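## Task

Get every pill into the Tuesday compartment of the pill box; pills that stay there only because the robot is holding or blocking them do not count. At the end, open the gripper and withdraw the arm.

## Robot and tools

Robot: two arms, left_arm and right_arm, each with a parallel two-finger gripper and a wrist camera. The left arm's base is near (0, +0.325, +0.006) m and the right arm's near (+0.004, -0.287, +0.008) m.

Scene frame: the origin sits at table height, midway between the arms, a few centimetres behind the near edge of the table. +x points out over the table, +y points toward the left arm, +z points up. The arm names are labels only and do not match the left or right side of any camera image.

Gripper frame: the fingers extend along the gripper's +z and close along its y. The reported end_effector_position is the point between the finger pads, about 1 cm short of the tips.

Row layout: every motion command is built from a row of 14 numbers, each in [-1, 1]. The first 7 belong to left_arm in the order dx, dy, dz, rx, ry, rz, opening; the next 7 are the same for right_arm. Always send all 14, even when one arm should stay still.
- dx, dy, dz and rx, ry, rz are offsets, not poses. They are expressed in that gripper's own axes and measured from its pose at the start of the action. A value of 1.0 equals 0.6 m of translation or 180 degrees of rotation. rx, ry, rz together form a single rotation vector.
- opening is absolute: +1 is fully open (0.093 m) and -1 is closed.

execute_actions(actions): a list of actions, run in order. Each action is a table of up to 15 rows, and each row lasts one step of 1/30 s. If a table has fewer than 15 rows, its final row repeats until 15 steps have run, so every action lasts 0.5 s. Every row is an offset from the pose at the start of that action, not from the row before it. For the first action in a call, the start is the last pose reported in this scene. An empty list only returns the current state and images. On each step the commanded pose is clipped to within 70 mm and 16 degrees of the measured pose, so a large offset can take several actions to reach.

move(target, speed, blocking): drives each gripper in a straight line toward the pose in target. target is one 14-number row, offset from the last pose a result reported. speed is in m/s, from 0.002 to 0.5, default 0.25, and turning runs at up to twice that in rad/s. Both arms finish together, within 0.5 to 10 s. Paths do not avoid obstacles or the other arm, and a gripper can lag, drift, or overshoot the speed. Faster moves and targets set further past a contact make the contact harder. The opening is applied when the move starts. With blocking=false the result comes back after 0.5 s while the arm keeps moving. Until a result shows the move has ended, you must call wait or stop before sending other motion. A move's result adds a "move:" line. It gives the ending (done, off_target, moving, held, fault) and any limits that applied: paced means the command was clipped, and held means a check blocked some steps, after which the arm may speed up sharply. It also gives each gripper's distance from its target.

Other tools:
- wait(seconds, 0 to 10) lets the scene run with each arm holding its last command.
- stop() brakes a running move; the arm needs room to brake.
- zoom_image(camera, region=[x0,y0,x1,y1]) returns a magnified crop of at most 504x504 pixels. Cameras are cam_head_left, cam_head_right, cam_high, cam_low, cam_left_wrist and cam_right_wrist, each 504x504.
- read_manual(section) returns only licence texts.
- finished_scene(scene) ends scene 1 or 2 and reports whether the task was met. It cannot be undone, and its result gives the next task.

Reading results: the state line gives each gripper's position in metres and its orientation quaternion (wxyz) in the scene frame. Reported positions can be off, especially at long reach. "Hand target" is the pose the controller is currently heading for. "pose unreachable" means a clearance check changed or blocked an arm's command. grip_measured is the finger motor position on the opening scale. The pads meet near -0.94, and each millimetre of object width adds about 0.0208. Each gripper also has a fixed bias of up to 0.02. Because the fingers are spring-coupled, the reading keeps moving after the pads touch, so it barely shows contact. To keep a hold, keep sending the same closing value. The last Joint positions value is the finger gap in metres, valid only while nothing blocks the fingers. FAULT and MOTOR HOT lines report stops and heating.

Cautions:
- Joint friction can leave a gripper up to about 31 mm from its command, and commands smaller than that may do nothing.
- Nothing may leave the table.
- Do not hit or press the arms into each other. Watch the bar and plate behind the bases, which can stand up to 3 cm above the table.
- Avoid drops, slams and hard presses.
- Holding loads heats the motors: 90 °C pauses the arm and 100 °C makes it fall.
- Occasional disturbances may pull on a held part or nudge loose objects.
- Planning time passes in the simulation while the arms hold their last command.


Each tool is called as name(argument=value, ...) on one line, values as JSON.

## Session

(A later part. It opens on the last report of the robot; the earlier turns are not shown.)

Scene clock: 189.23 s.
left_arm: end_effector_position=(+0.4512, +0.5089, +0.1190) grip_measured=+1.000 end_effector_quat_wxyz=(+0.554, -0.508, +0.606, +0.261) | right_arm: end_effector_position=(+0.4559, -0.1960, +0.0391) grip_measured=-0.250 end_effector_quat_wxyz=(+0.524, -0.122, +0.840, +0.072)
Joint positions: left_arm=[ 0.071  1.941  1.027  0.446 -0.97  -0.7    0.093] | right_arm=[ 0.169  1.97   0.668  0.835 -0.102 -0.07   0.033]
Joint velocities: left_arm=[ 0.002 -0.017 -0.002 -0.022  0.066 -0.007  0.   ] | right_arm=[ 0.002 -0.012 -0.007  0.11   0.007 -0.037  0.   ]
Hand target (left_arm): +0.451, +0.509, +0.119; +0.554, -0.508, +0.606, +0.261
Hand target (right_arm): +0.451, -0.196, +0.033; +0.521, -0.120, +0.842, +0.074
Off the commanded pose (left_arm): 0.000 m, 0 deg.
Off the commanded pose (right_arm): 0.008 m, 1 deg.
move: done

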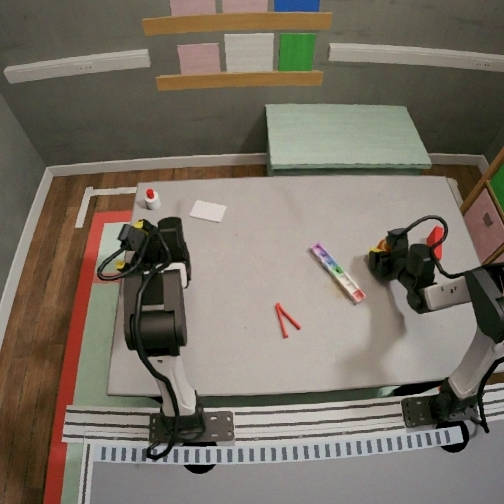

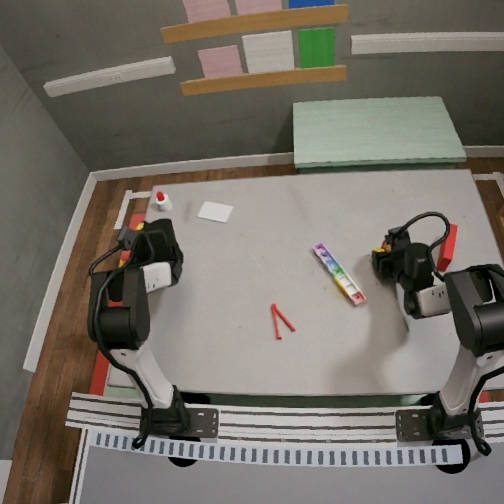

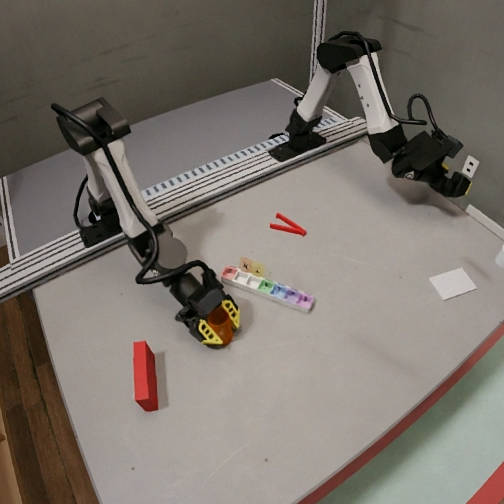

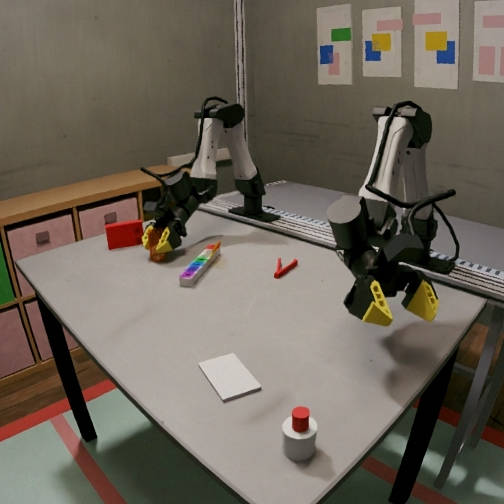

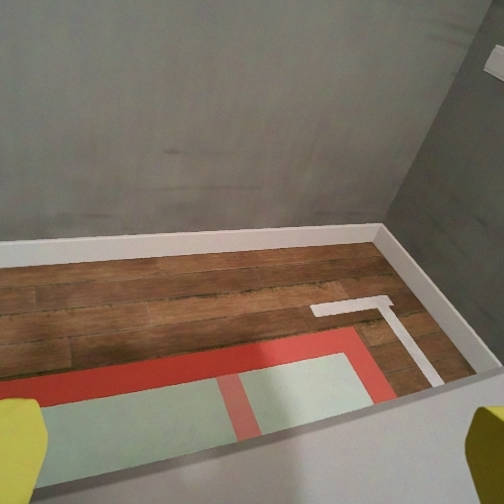

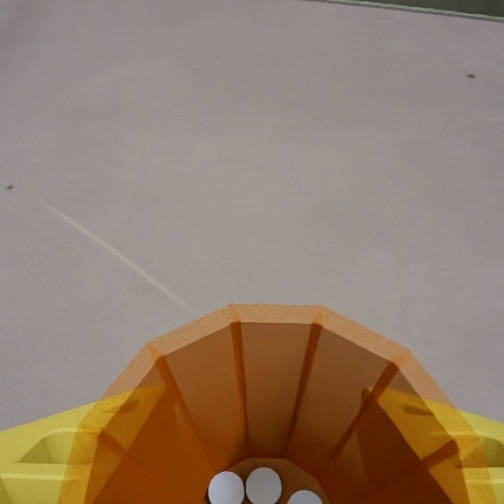

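move(target=[0,0,0,0,0,0,1,0.016,0,0.008,0,0,0,-0.3], speed=0.03)

execute_actions(actions=[[[0,0,0,0,0,0,1,0,0,0,0,0,0,0.35]]])

move(target=[0,0,0,0,0,0,1,0.012,0,-0.028,0,-0.07,0,0.35], speed=0.08)

zoom_image(camera="cam_low", region=[110, 170, 230, 290])

zoom_image(camera="cam_high", region=[150, 250, 320, 380])

Scene clock: 199.13 s.
left_arm: end_effector_position=(+0.4512, +0.5089, +0.1190) grip_measured=+1.000 end_effector_quat_wxyz=(+0.554, -0.508, +0.606, +0.261) | right_arm: end_effector_position=(+0.4579, -0.1956, +0.0360) grip_measured=-0.250 end_effector_quat_wxyz=(+0.530, -0.121, +0.836, +0.072)
Joint positions: left_arm=[ 0.071  1.941  1.027  0.446 -0.97  -0.7    0.093] | right_arm=[ 0.169  1.997  0.668  0.875 -0.102 -0.07   0.033]
Joint velocities: left_arm=[-0.027 -0.002 -0.007  0.125  0.007 -0.051  0.   ] | right_arm=[-0.012 -0.012 -0.012  0.022  0.007 -0.051 -0.001]
Hand target (left_arm): +0.451, +0.509, +0.119; +0.554, -0.508, +0.606, +0.261
Hand target (right_arm): +0.456, -0.196, +0.028; +0.524, -0.122, +0.840, +0.072
Off the commanded pose (left_arm): 0.000 m, 0 deg.
Off the commanded pose (right_arm): 0.008 m, 1 deg.
move: done

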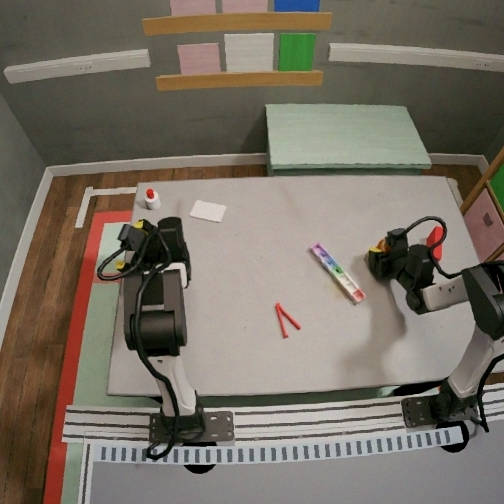

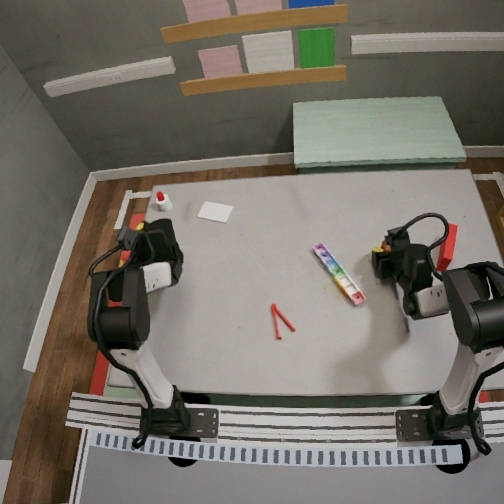

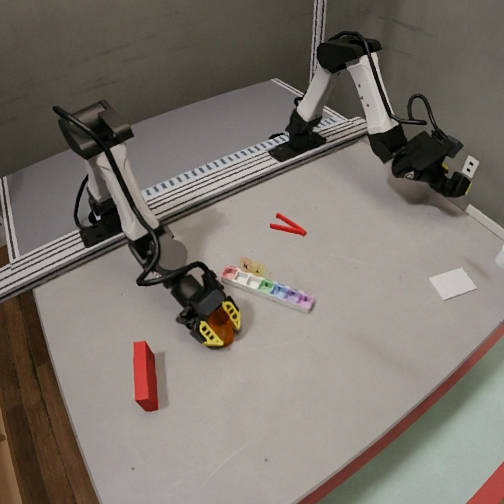

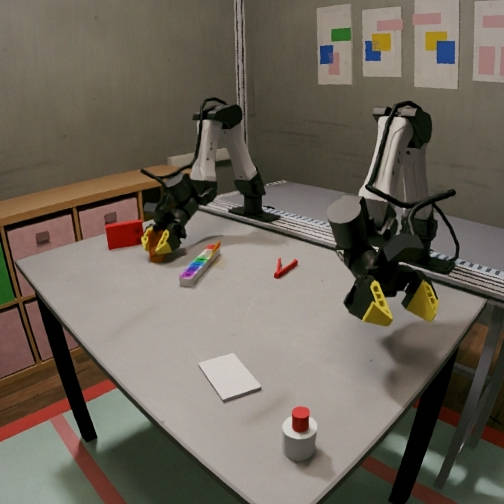

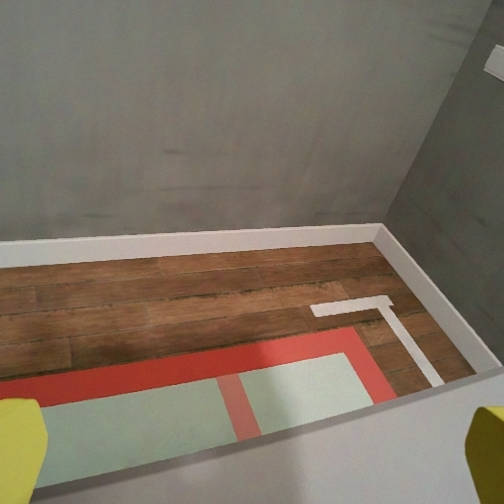

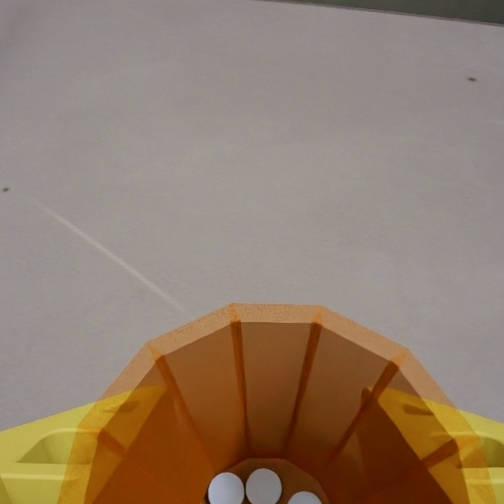

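Scene clock: 199.63 s.
left_arm: end_effector_position=(+0.4512, +0.5089, +0.1190) grip_measured=+1.000 end_effector_quat_wxyz=(+0.554, -0.508, +0.606, +0.261) | right_arm: end_effector_position=(+0.4580, -0.1956, +0.0361) grip_measured=+0.348 end_effector_quat_wxyz=(+0.530, -0.121, +0.836, +0.072)
Joint positions: left_arm=[ 0.071  1.941  1.027  0.446 -0.97  -0.7    0.093] | right_arm=[ 0.169  1.997  0.668  0.876 -0.102 -0.07   0.062]
Joint velocities: left_arm=[ 0.007 -0.012  0.007  0.051 -0.081 -0.095  0.   ] | right_arm=[-0.002 -0.017 -0.002  0.007  0.066 -0.051 -0.   ]
Hand target (left_arm): +0.451, +0.509, +0.119; +0.554, -0.508, +0.606, +0.261
Hand target (right_arm): +0.458, -0.196, +0.036; +0.530, -0.121, +0.836, +0.072
Off the commanded pose (left_arm): 0.000 m, 0 deg.
Off the commanded pose (right_arm): 0.000 m, 0 deg.

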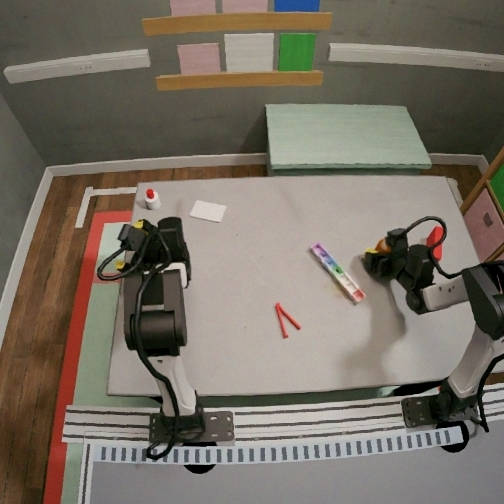

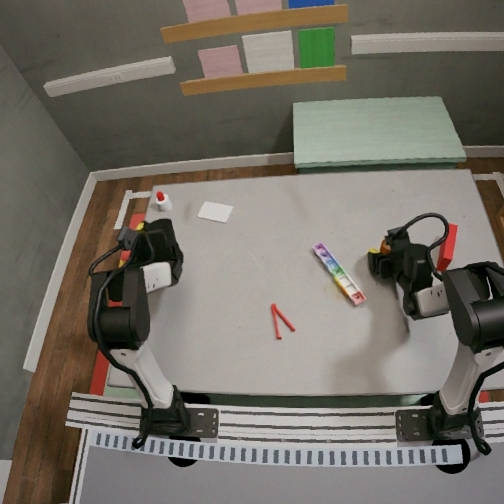

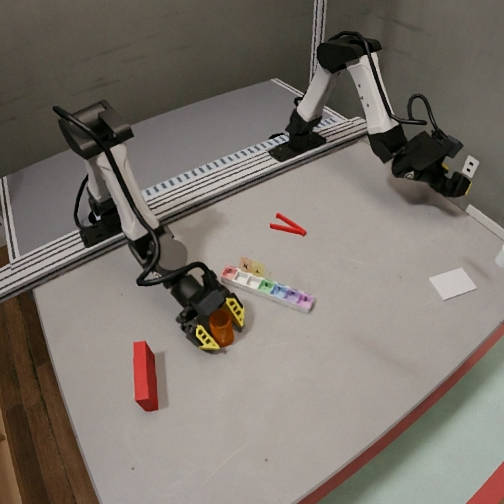

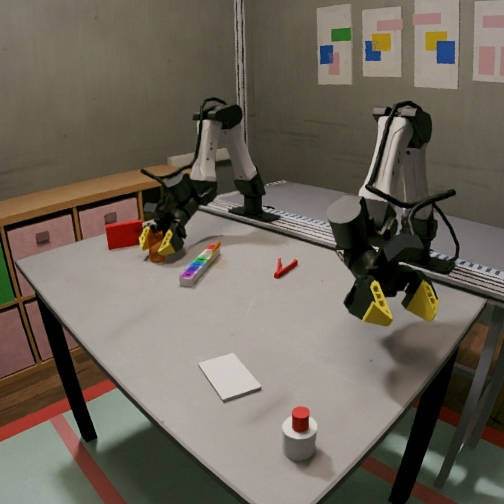

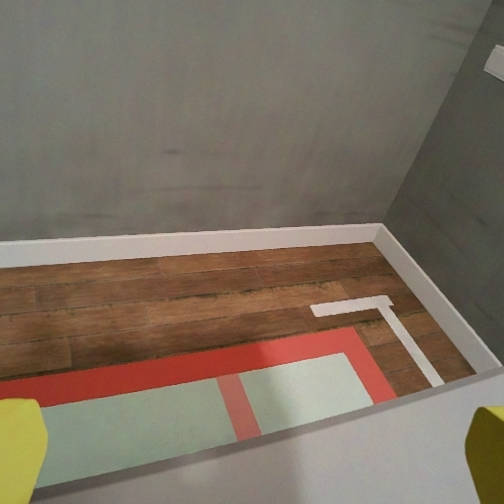

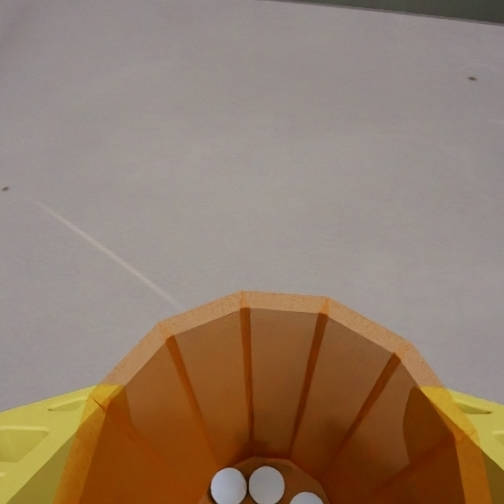

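Scene clock: 201.60 s.
left_arm: end_effector_position=(+0.4512, +0.5089, +0.1190) grip_measured=+1.000 end_effector_quat_wxyz=(+0.554, -0.508, +0.606, +0.261) | right_arm: end_effector_position=(+0.4456, -0.1991, +0.0419) grip_measured=+0.348 end_effector_quat_wxyz=(+0.622, -0.114, +0.770, +0.078)
Joint positions: left_arm=[ 0.071  1.941  1.027  0.446 -0.97  -0.7    0.093] | right_arm=[ 0.163  2.165  0.542  1.398 -0.111 -0.059  0.062]
Joint velocities: left_arm=[-0.017  0.002 -0.002  0.037 -0.037 -0.066  0.   ] | right_arm=[-0.017 -0.002  0.002  0.022  0.022 -0.037 -0.   ]
Hand target (left_arm): +0.451, +0.509, +0.119; +0.554, -0.508, +0.606, +0.261
Hand target (right_arm): +0.440, -0.201, +0.037; +0.618, -0.112, +0.773, +0.084
Off the commanded pose (left_arm): 0.000 m, 0 deg.
Off the commanded pose (right_arm): 0.007 m, 1 deg.
move: done

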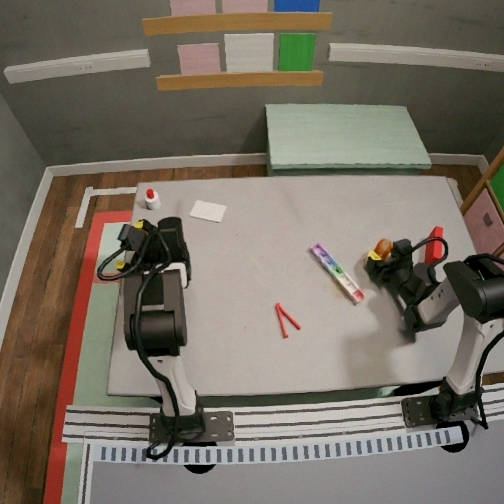

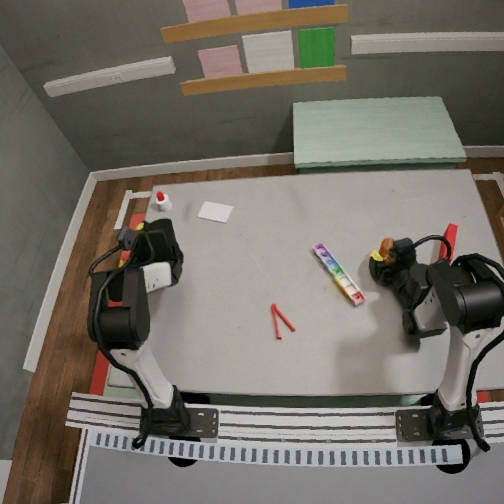

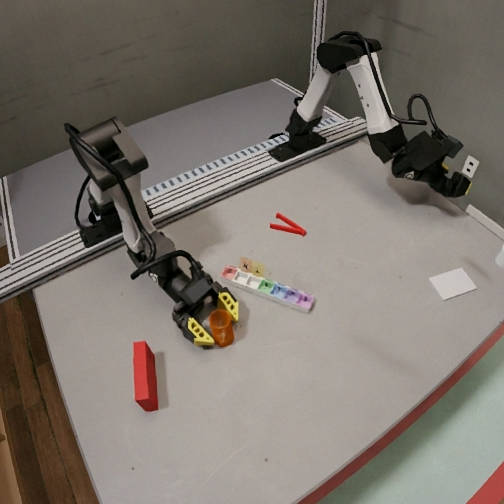

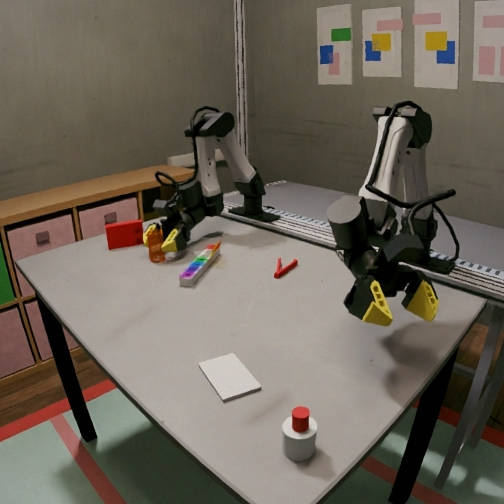

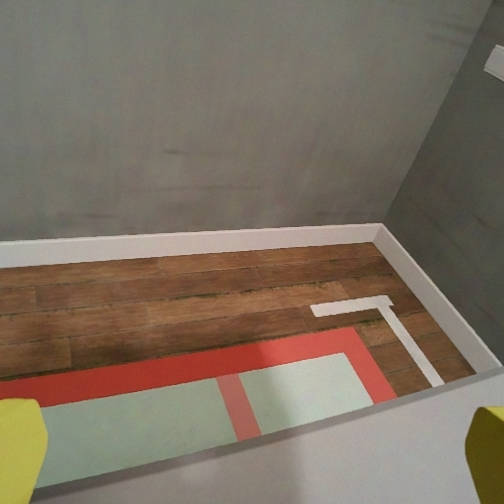

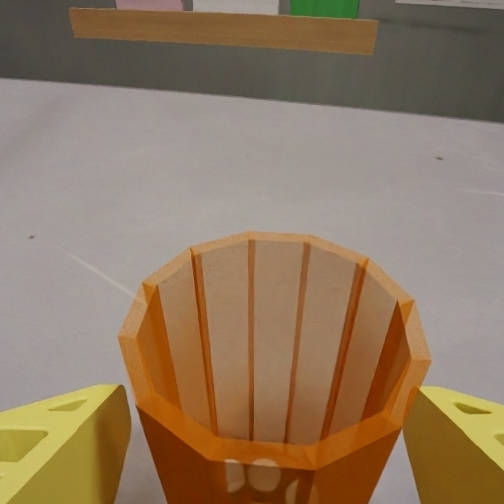

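Region (110, 170, 230, 290) of cam_low's 504x504 image, scaled by 4.200, with more detail than that image has.

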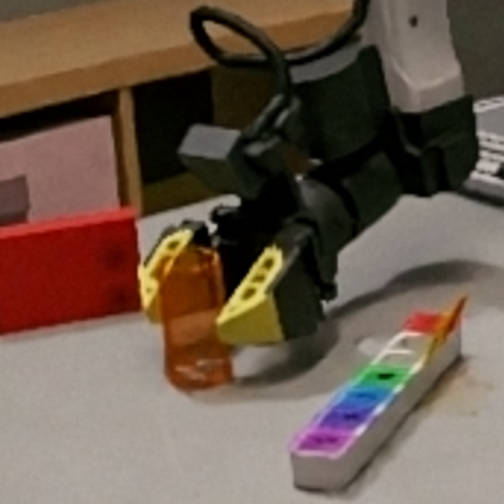

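Region (150, 250, 320, 380) of cam_high's 504x504 image, scaled by 2.965, with more detail than that image has; it fills the top 385 rows of this view, and the rest is white.

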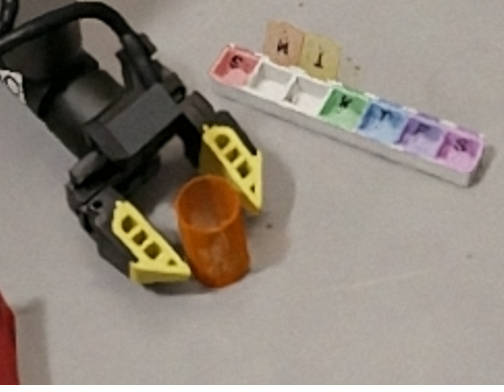

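move(target=[0,0,0,0,0,0,1,0.028,-0.004,0.006,0,0.015,0,0.35], speed=0.05)

execute_actions(actions=[[[0,0,0,0,0,0,1,0,0,0,0,0,0,-0.3]],[[0,0,0,0,0,0,1,0,0,0,0,0,0,-0.3]]])

zoom_image(camera="cam_low", region=[110, 170, 230, 290])

zoom_image(camera="cam_high", region=[150, 250, 320, 380])

Scene clock: 213.20 s.
left_arm: end_effector_position=(+0.4512, +0.5089, +0.1190) grip_measured=+1.000 end_effector_quat_wxyz=(+0.554, -0.508, +0.606, +0.261) | right_arm: end_effector_position=(+0.4428, -0.1993, +0.0288) grip_measured=+0.348 end_effector_quat_wxyz=(+0.608, -0.114, +0.782, +0.078)
Joint positions: left_arm=[ 0.071  1.941  1.027  0.446 -0.97  -0.7    0.093] | right_arm=[ 0.163  2.188  0.542  1.384 -0.111 -0.058  0.062]
Joint velocities: left_arm=[ 0.002 -0.002  0.007 -0.037 -0.051 -0.007  0.   ] | right_arm=[ 0.007 -0.002 -0.002  0.007 -0.022  0.037 -0.001]
Hand target (left_arm): +0.451, +0.509, +0.119; +0.554, -0.508, +0.606, +0.261
Hand target (right_arm): +0.446, -0.202, +0.025; +0.604, -0.116, +0.785, +0.075
Off the commanded pose (left_arm): 0.000 m, 0 deg.
Off the commanded pose (right_arm): 0.006 m, 1 deg.
move: done

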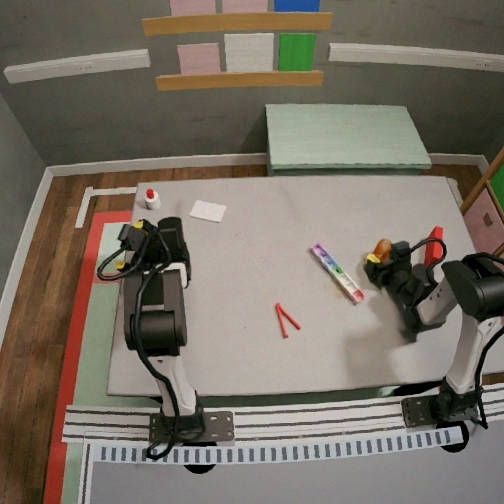

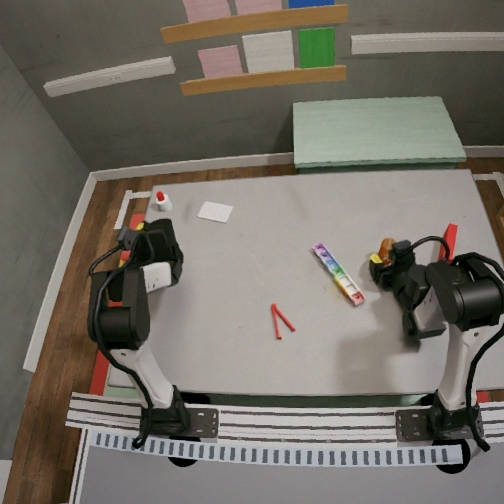

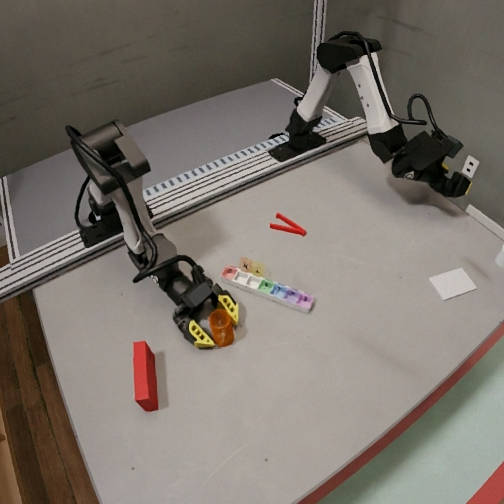

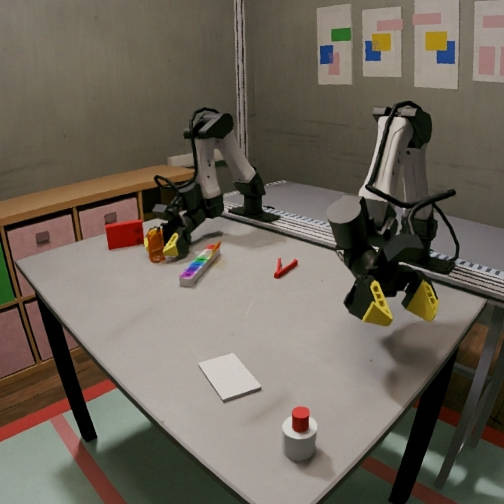

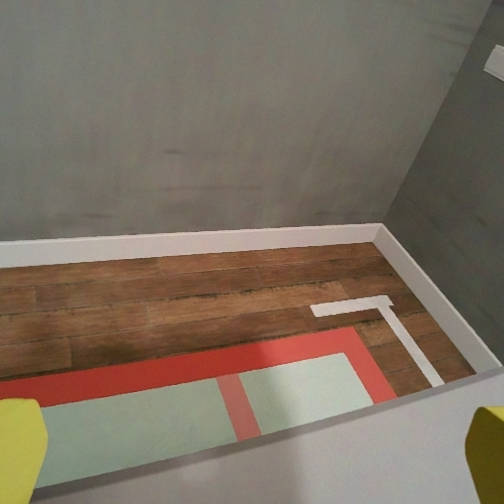

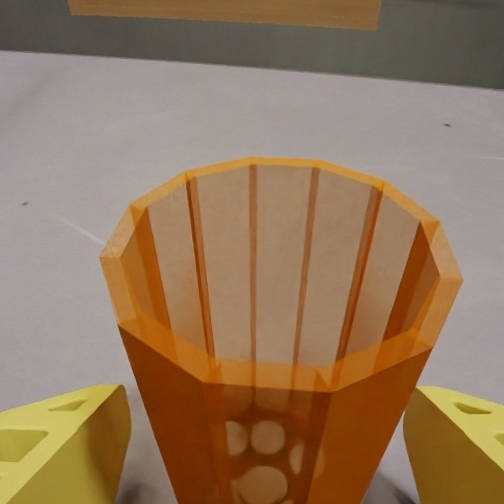

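Scene clock: 214.20 s.
left_arm: end_effector_position=(+0.4512, +0.5089, +0.1190) grip_measured=+1.000 end_effector_quat_wxyz=(+0.554, -0.508, +0.606, +0.261) | right_arm: end_effector_position=(+0.4428, -0.1993, +0.0288) grip_measured=-0.250 end_effector_quat_wxyz=(+0.608, -0.114, +0.782, +0.078)
Joint positions: left_arm=[ 0.071  1.941  1.027  0.446 -0.97  -0.7    0.093] | right_arm=[ 0.163  2.188  0.542  1.384 -0.111 -0.058  0.033]
Joint velocities: left_arm=[ 0.017 -0.002 -0.012 -0.037 -0.081 -0.051  0.   ] | right_arm=[-0.012 -0.012  0.002  0.007 -0.051 -0.022  0.   ]
Hand target (left_arm): +0.451, +0.509, +0.119; +0.554, -0.508, +0.606, +0.261
Hand target (right_arm): +0.443, -0.199, +0.029; +0.608, -0.114, +0.782, +0.078
Off the commanded pose (left_arm): 0.000 m, 0 deg.
Off the commanded pose (right_arm): 0.000 m, 0 deg.

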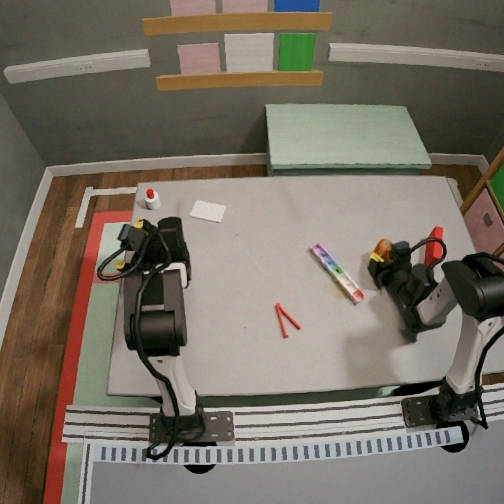

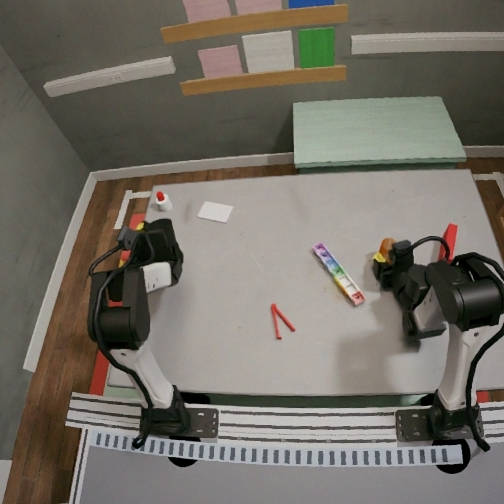

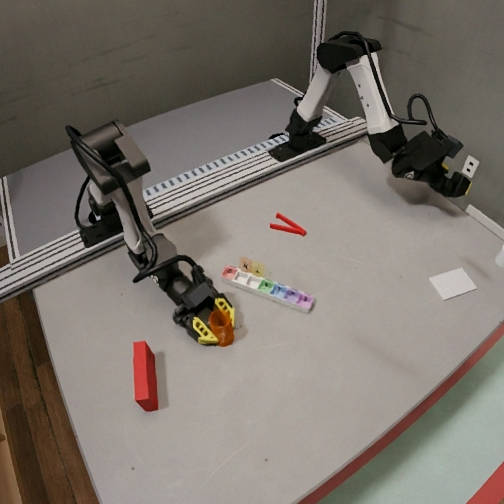

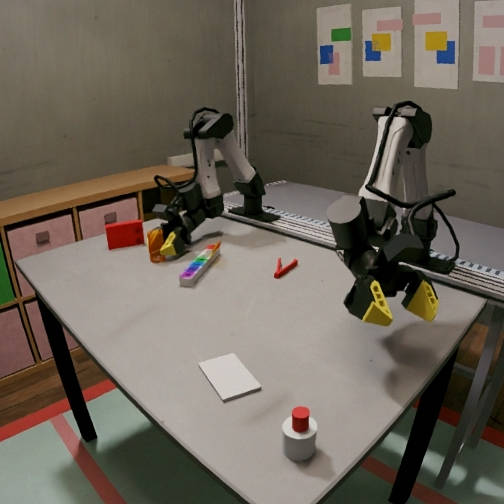

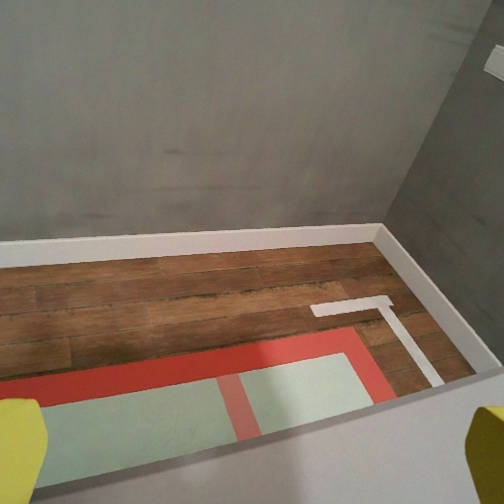

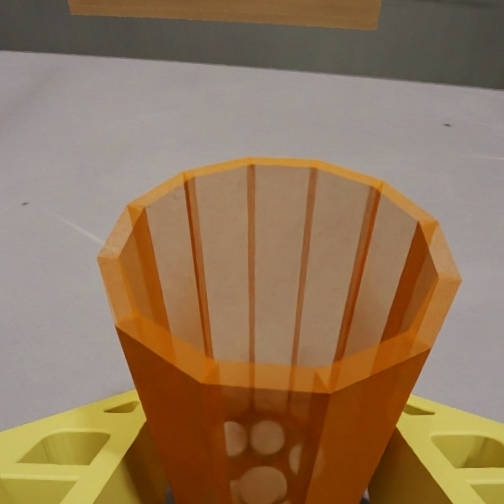

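Region (110, 170, 230, 290) of cam_low's 504x504 image, scaled by 4.200, with more detail than that image has.

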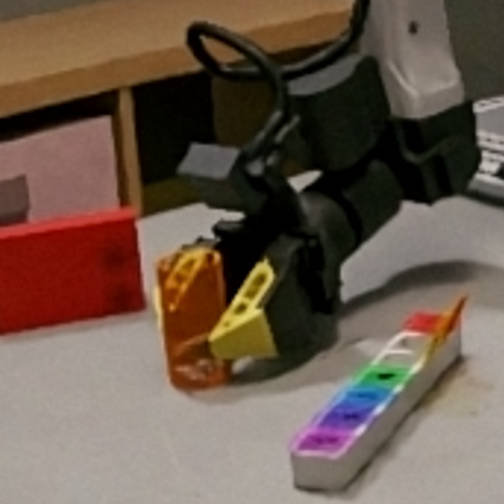

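Region (150, 250, 320, 380) of cam_high's 504x504 image, scaled by 2.965, with more detail than that image has; it fills the top 385 rows of this view, and the rest is white.

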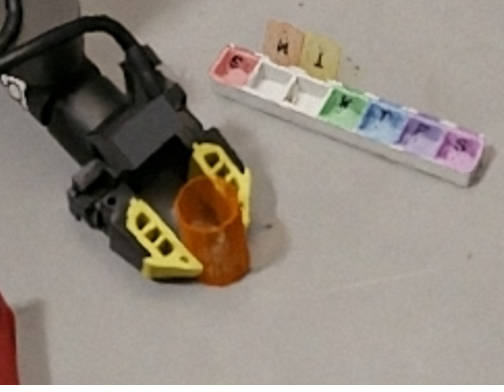

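move(target=[0,0,0,0,0,0,1,-0.125,0,-0.03,0,0,0,-0.3], speed=0.15)

Scene clock: 271.47 s.
left_arm: end_effector_position=(+0.4512, +0.5089, +0.1190) grip_measured=+1.000 end_effector_quat_wxyz=(+0.554, -0.508, +0.606, +0.261) | right_arm: end_effector_position=(+0.4406, -0.2004, +0.0997) grip_measured=-0.250 end_effector_quat_wxyz=(+0.604, -0.114, +0.785, +0.078)
Joint positions: left_arm=[ 0.071  1.941  1.027  0.446 -0.97  -0.7    0.093] | right_arm=[ 0.163  1.814  0.542  1.    -0.111 -0.058  0.033]
Joint velocities: left_arm=[-0.017 -0.007  0.002 -0.007  0.037 -0.007  0.   ] | right_arm=[ 0.002 -0.007 -0.012 -0.051 -0.022  0.007 -0.   ]
Hand target (left_arm): +0.451, +0.509, +0.119; +0.554, -0.508, +0.606, +0.261
Hand target (right_arm): +0.444, -0.199, +0.106; +0.608, -0.114, +0.782, +0.078
Off the commanded pose (left_arm): 0.000 m, 0 deg.
Off the commanded pose (right_arm): 0.007 m, 1 deg.
move: done

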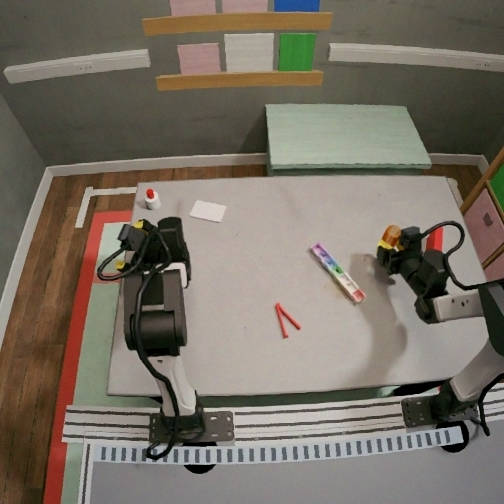

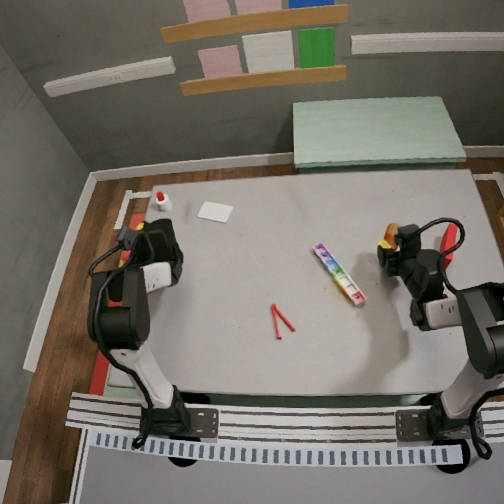

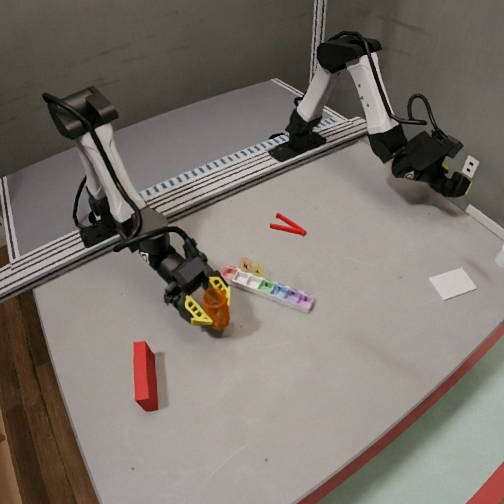

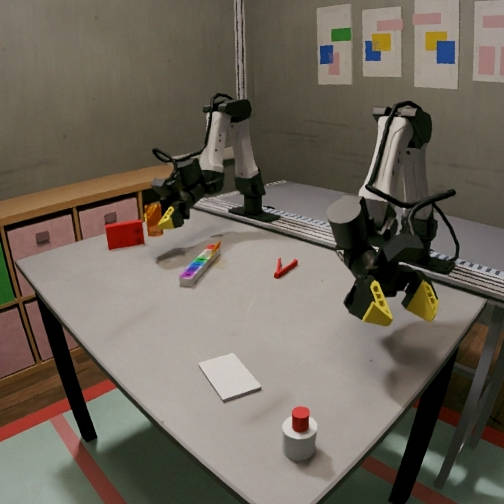

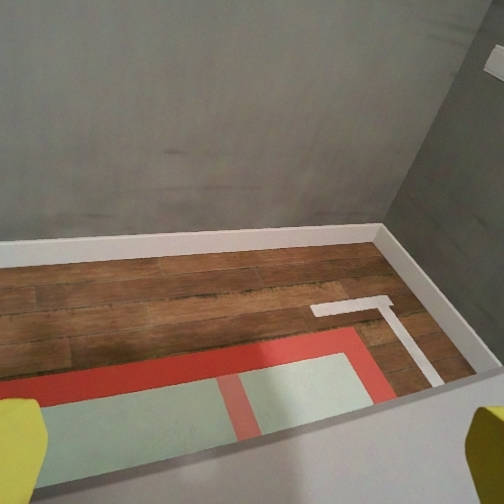

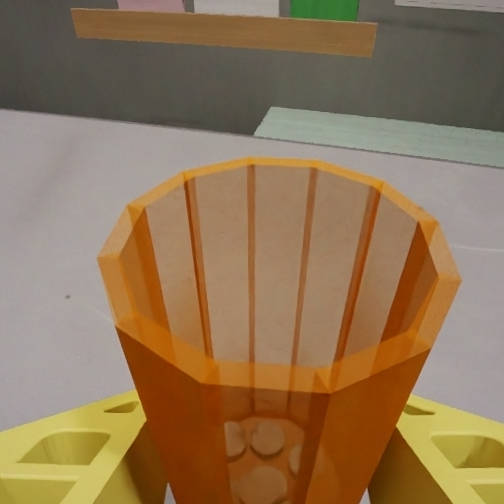

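move(target=[0,0,0,0,0,0,1,0.005,0.152,0.012,-0.0835,-0.027,-0.433,-0.3], speed=0.3)

zoom_image(camera="cam_low", region=[130, 170, 250, 290])

zoom_image(camera="cam_high", region=[170, 210, 320, 340])

zoom_image(camera="cam_head_left", region=[290, 210, 420, 330])

Scene clock: 286.63 s.
left_arm: end_effector_position=(+0.4512, +0.5089, +0.1190) grip_measured=+1.000 end_effector_quat_wxyz=(+0.554, -0.508, +0.606, +0.261) | right_arm: end_effector_position=(+0.4183, -0.1174, +0.0830) grip_measured=-0.250 end_effector_quat_wxyz=(-0.522, +0.648, -0.510, +0.217)
Joint positions: left_arm=[ 0.071  1.941  1.027  0.446 -0.97  -0.7    0.093] | right_arm=[ 0.335  1.813  0.6    0.827 -0.166 -1.375  0.033]
Joint velocities: left_arm=[-0.002 -0.002  0.007 -0.022 -0.022  0.022  0.   ] | right_arm=[ 0.002 -0.002 -0.002 -0.051 -0.051 -0.022 -0.   ]
Hand target (left_arm): +0.451, +0.509, +0.119; +0.554, -0.508, +0.606, +0.261
Hand target (right_arm): +0.422, -0.111, +0.095; -0.531, +0.650, -0.497, +0.220
Off the commanded pose (left_arm): 0.000 m, 0 deg.
Off the commanded pose (right_arm): 0.013 m, 2 deg.
move: off_target (right_arm)

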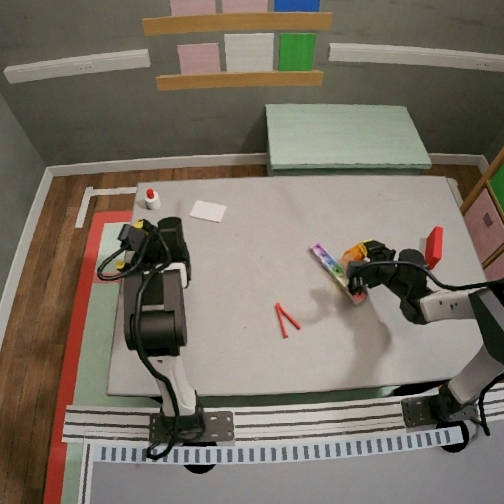

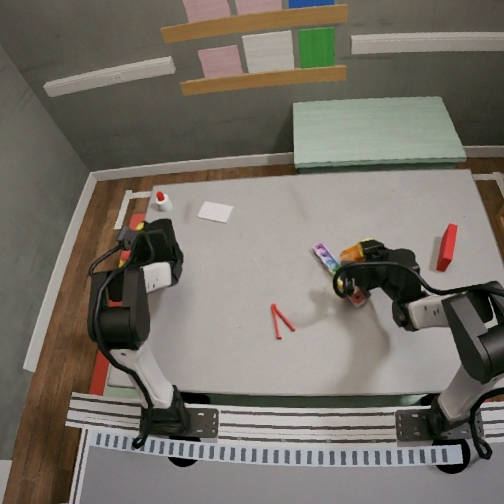

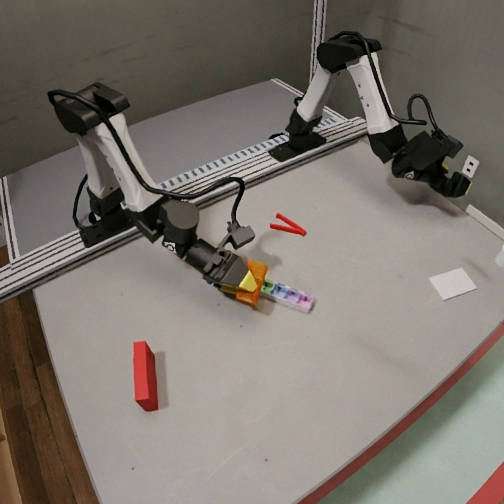

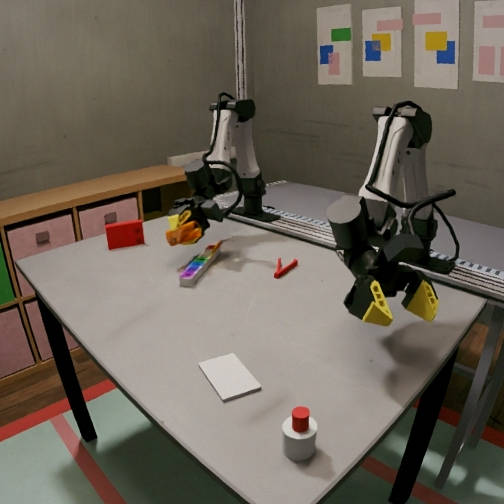

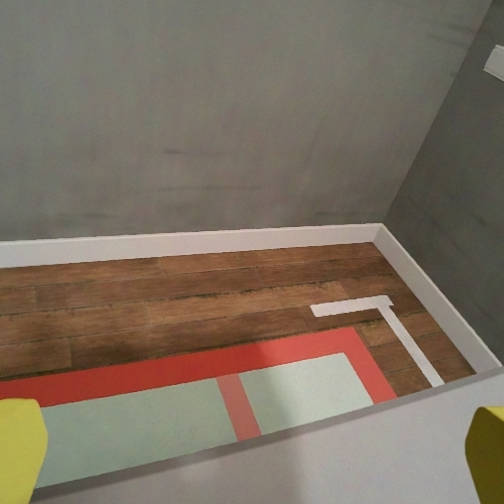

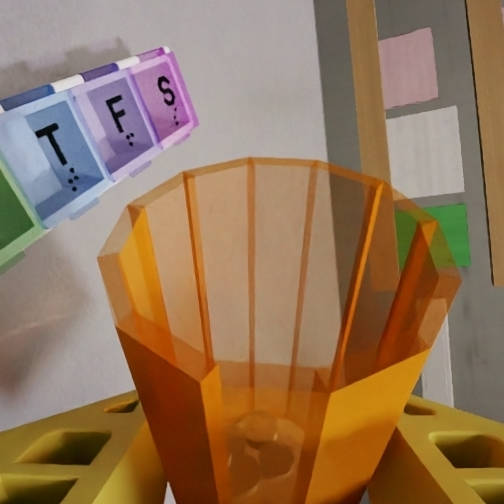

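Region (130, 170, 250, 290) of cam_low's 504x504 image, scaled by 4.200, with more detail than that image has.

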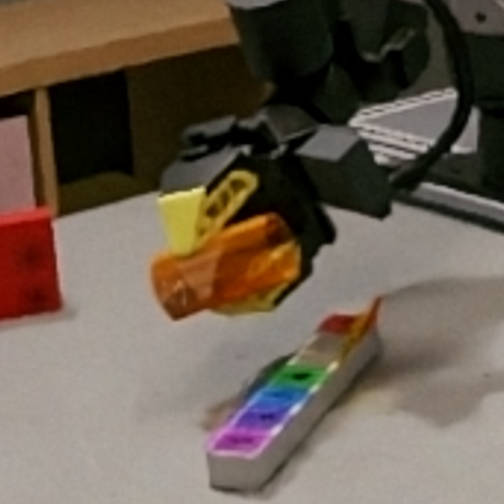

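Region (170, 210, 320, 340) of cam_high's 504x504 image, scaled by 3.360, with more detail than that image has; it fills the top 437 rows of this view, and the rest is white.

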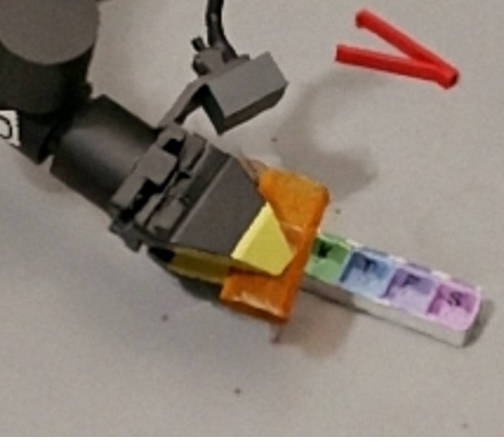

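Region (290, 210, 420, 330) of cam_head_left's 504x504 image, scaled by 3.877, with more detail than that image has; it fills the top 465 rows of this view, and the rest is white.

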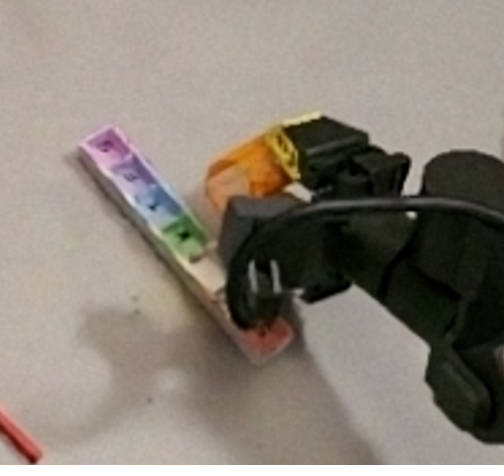

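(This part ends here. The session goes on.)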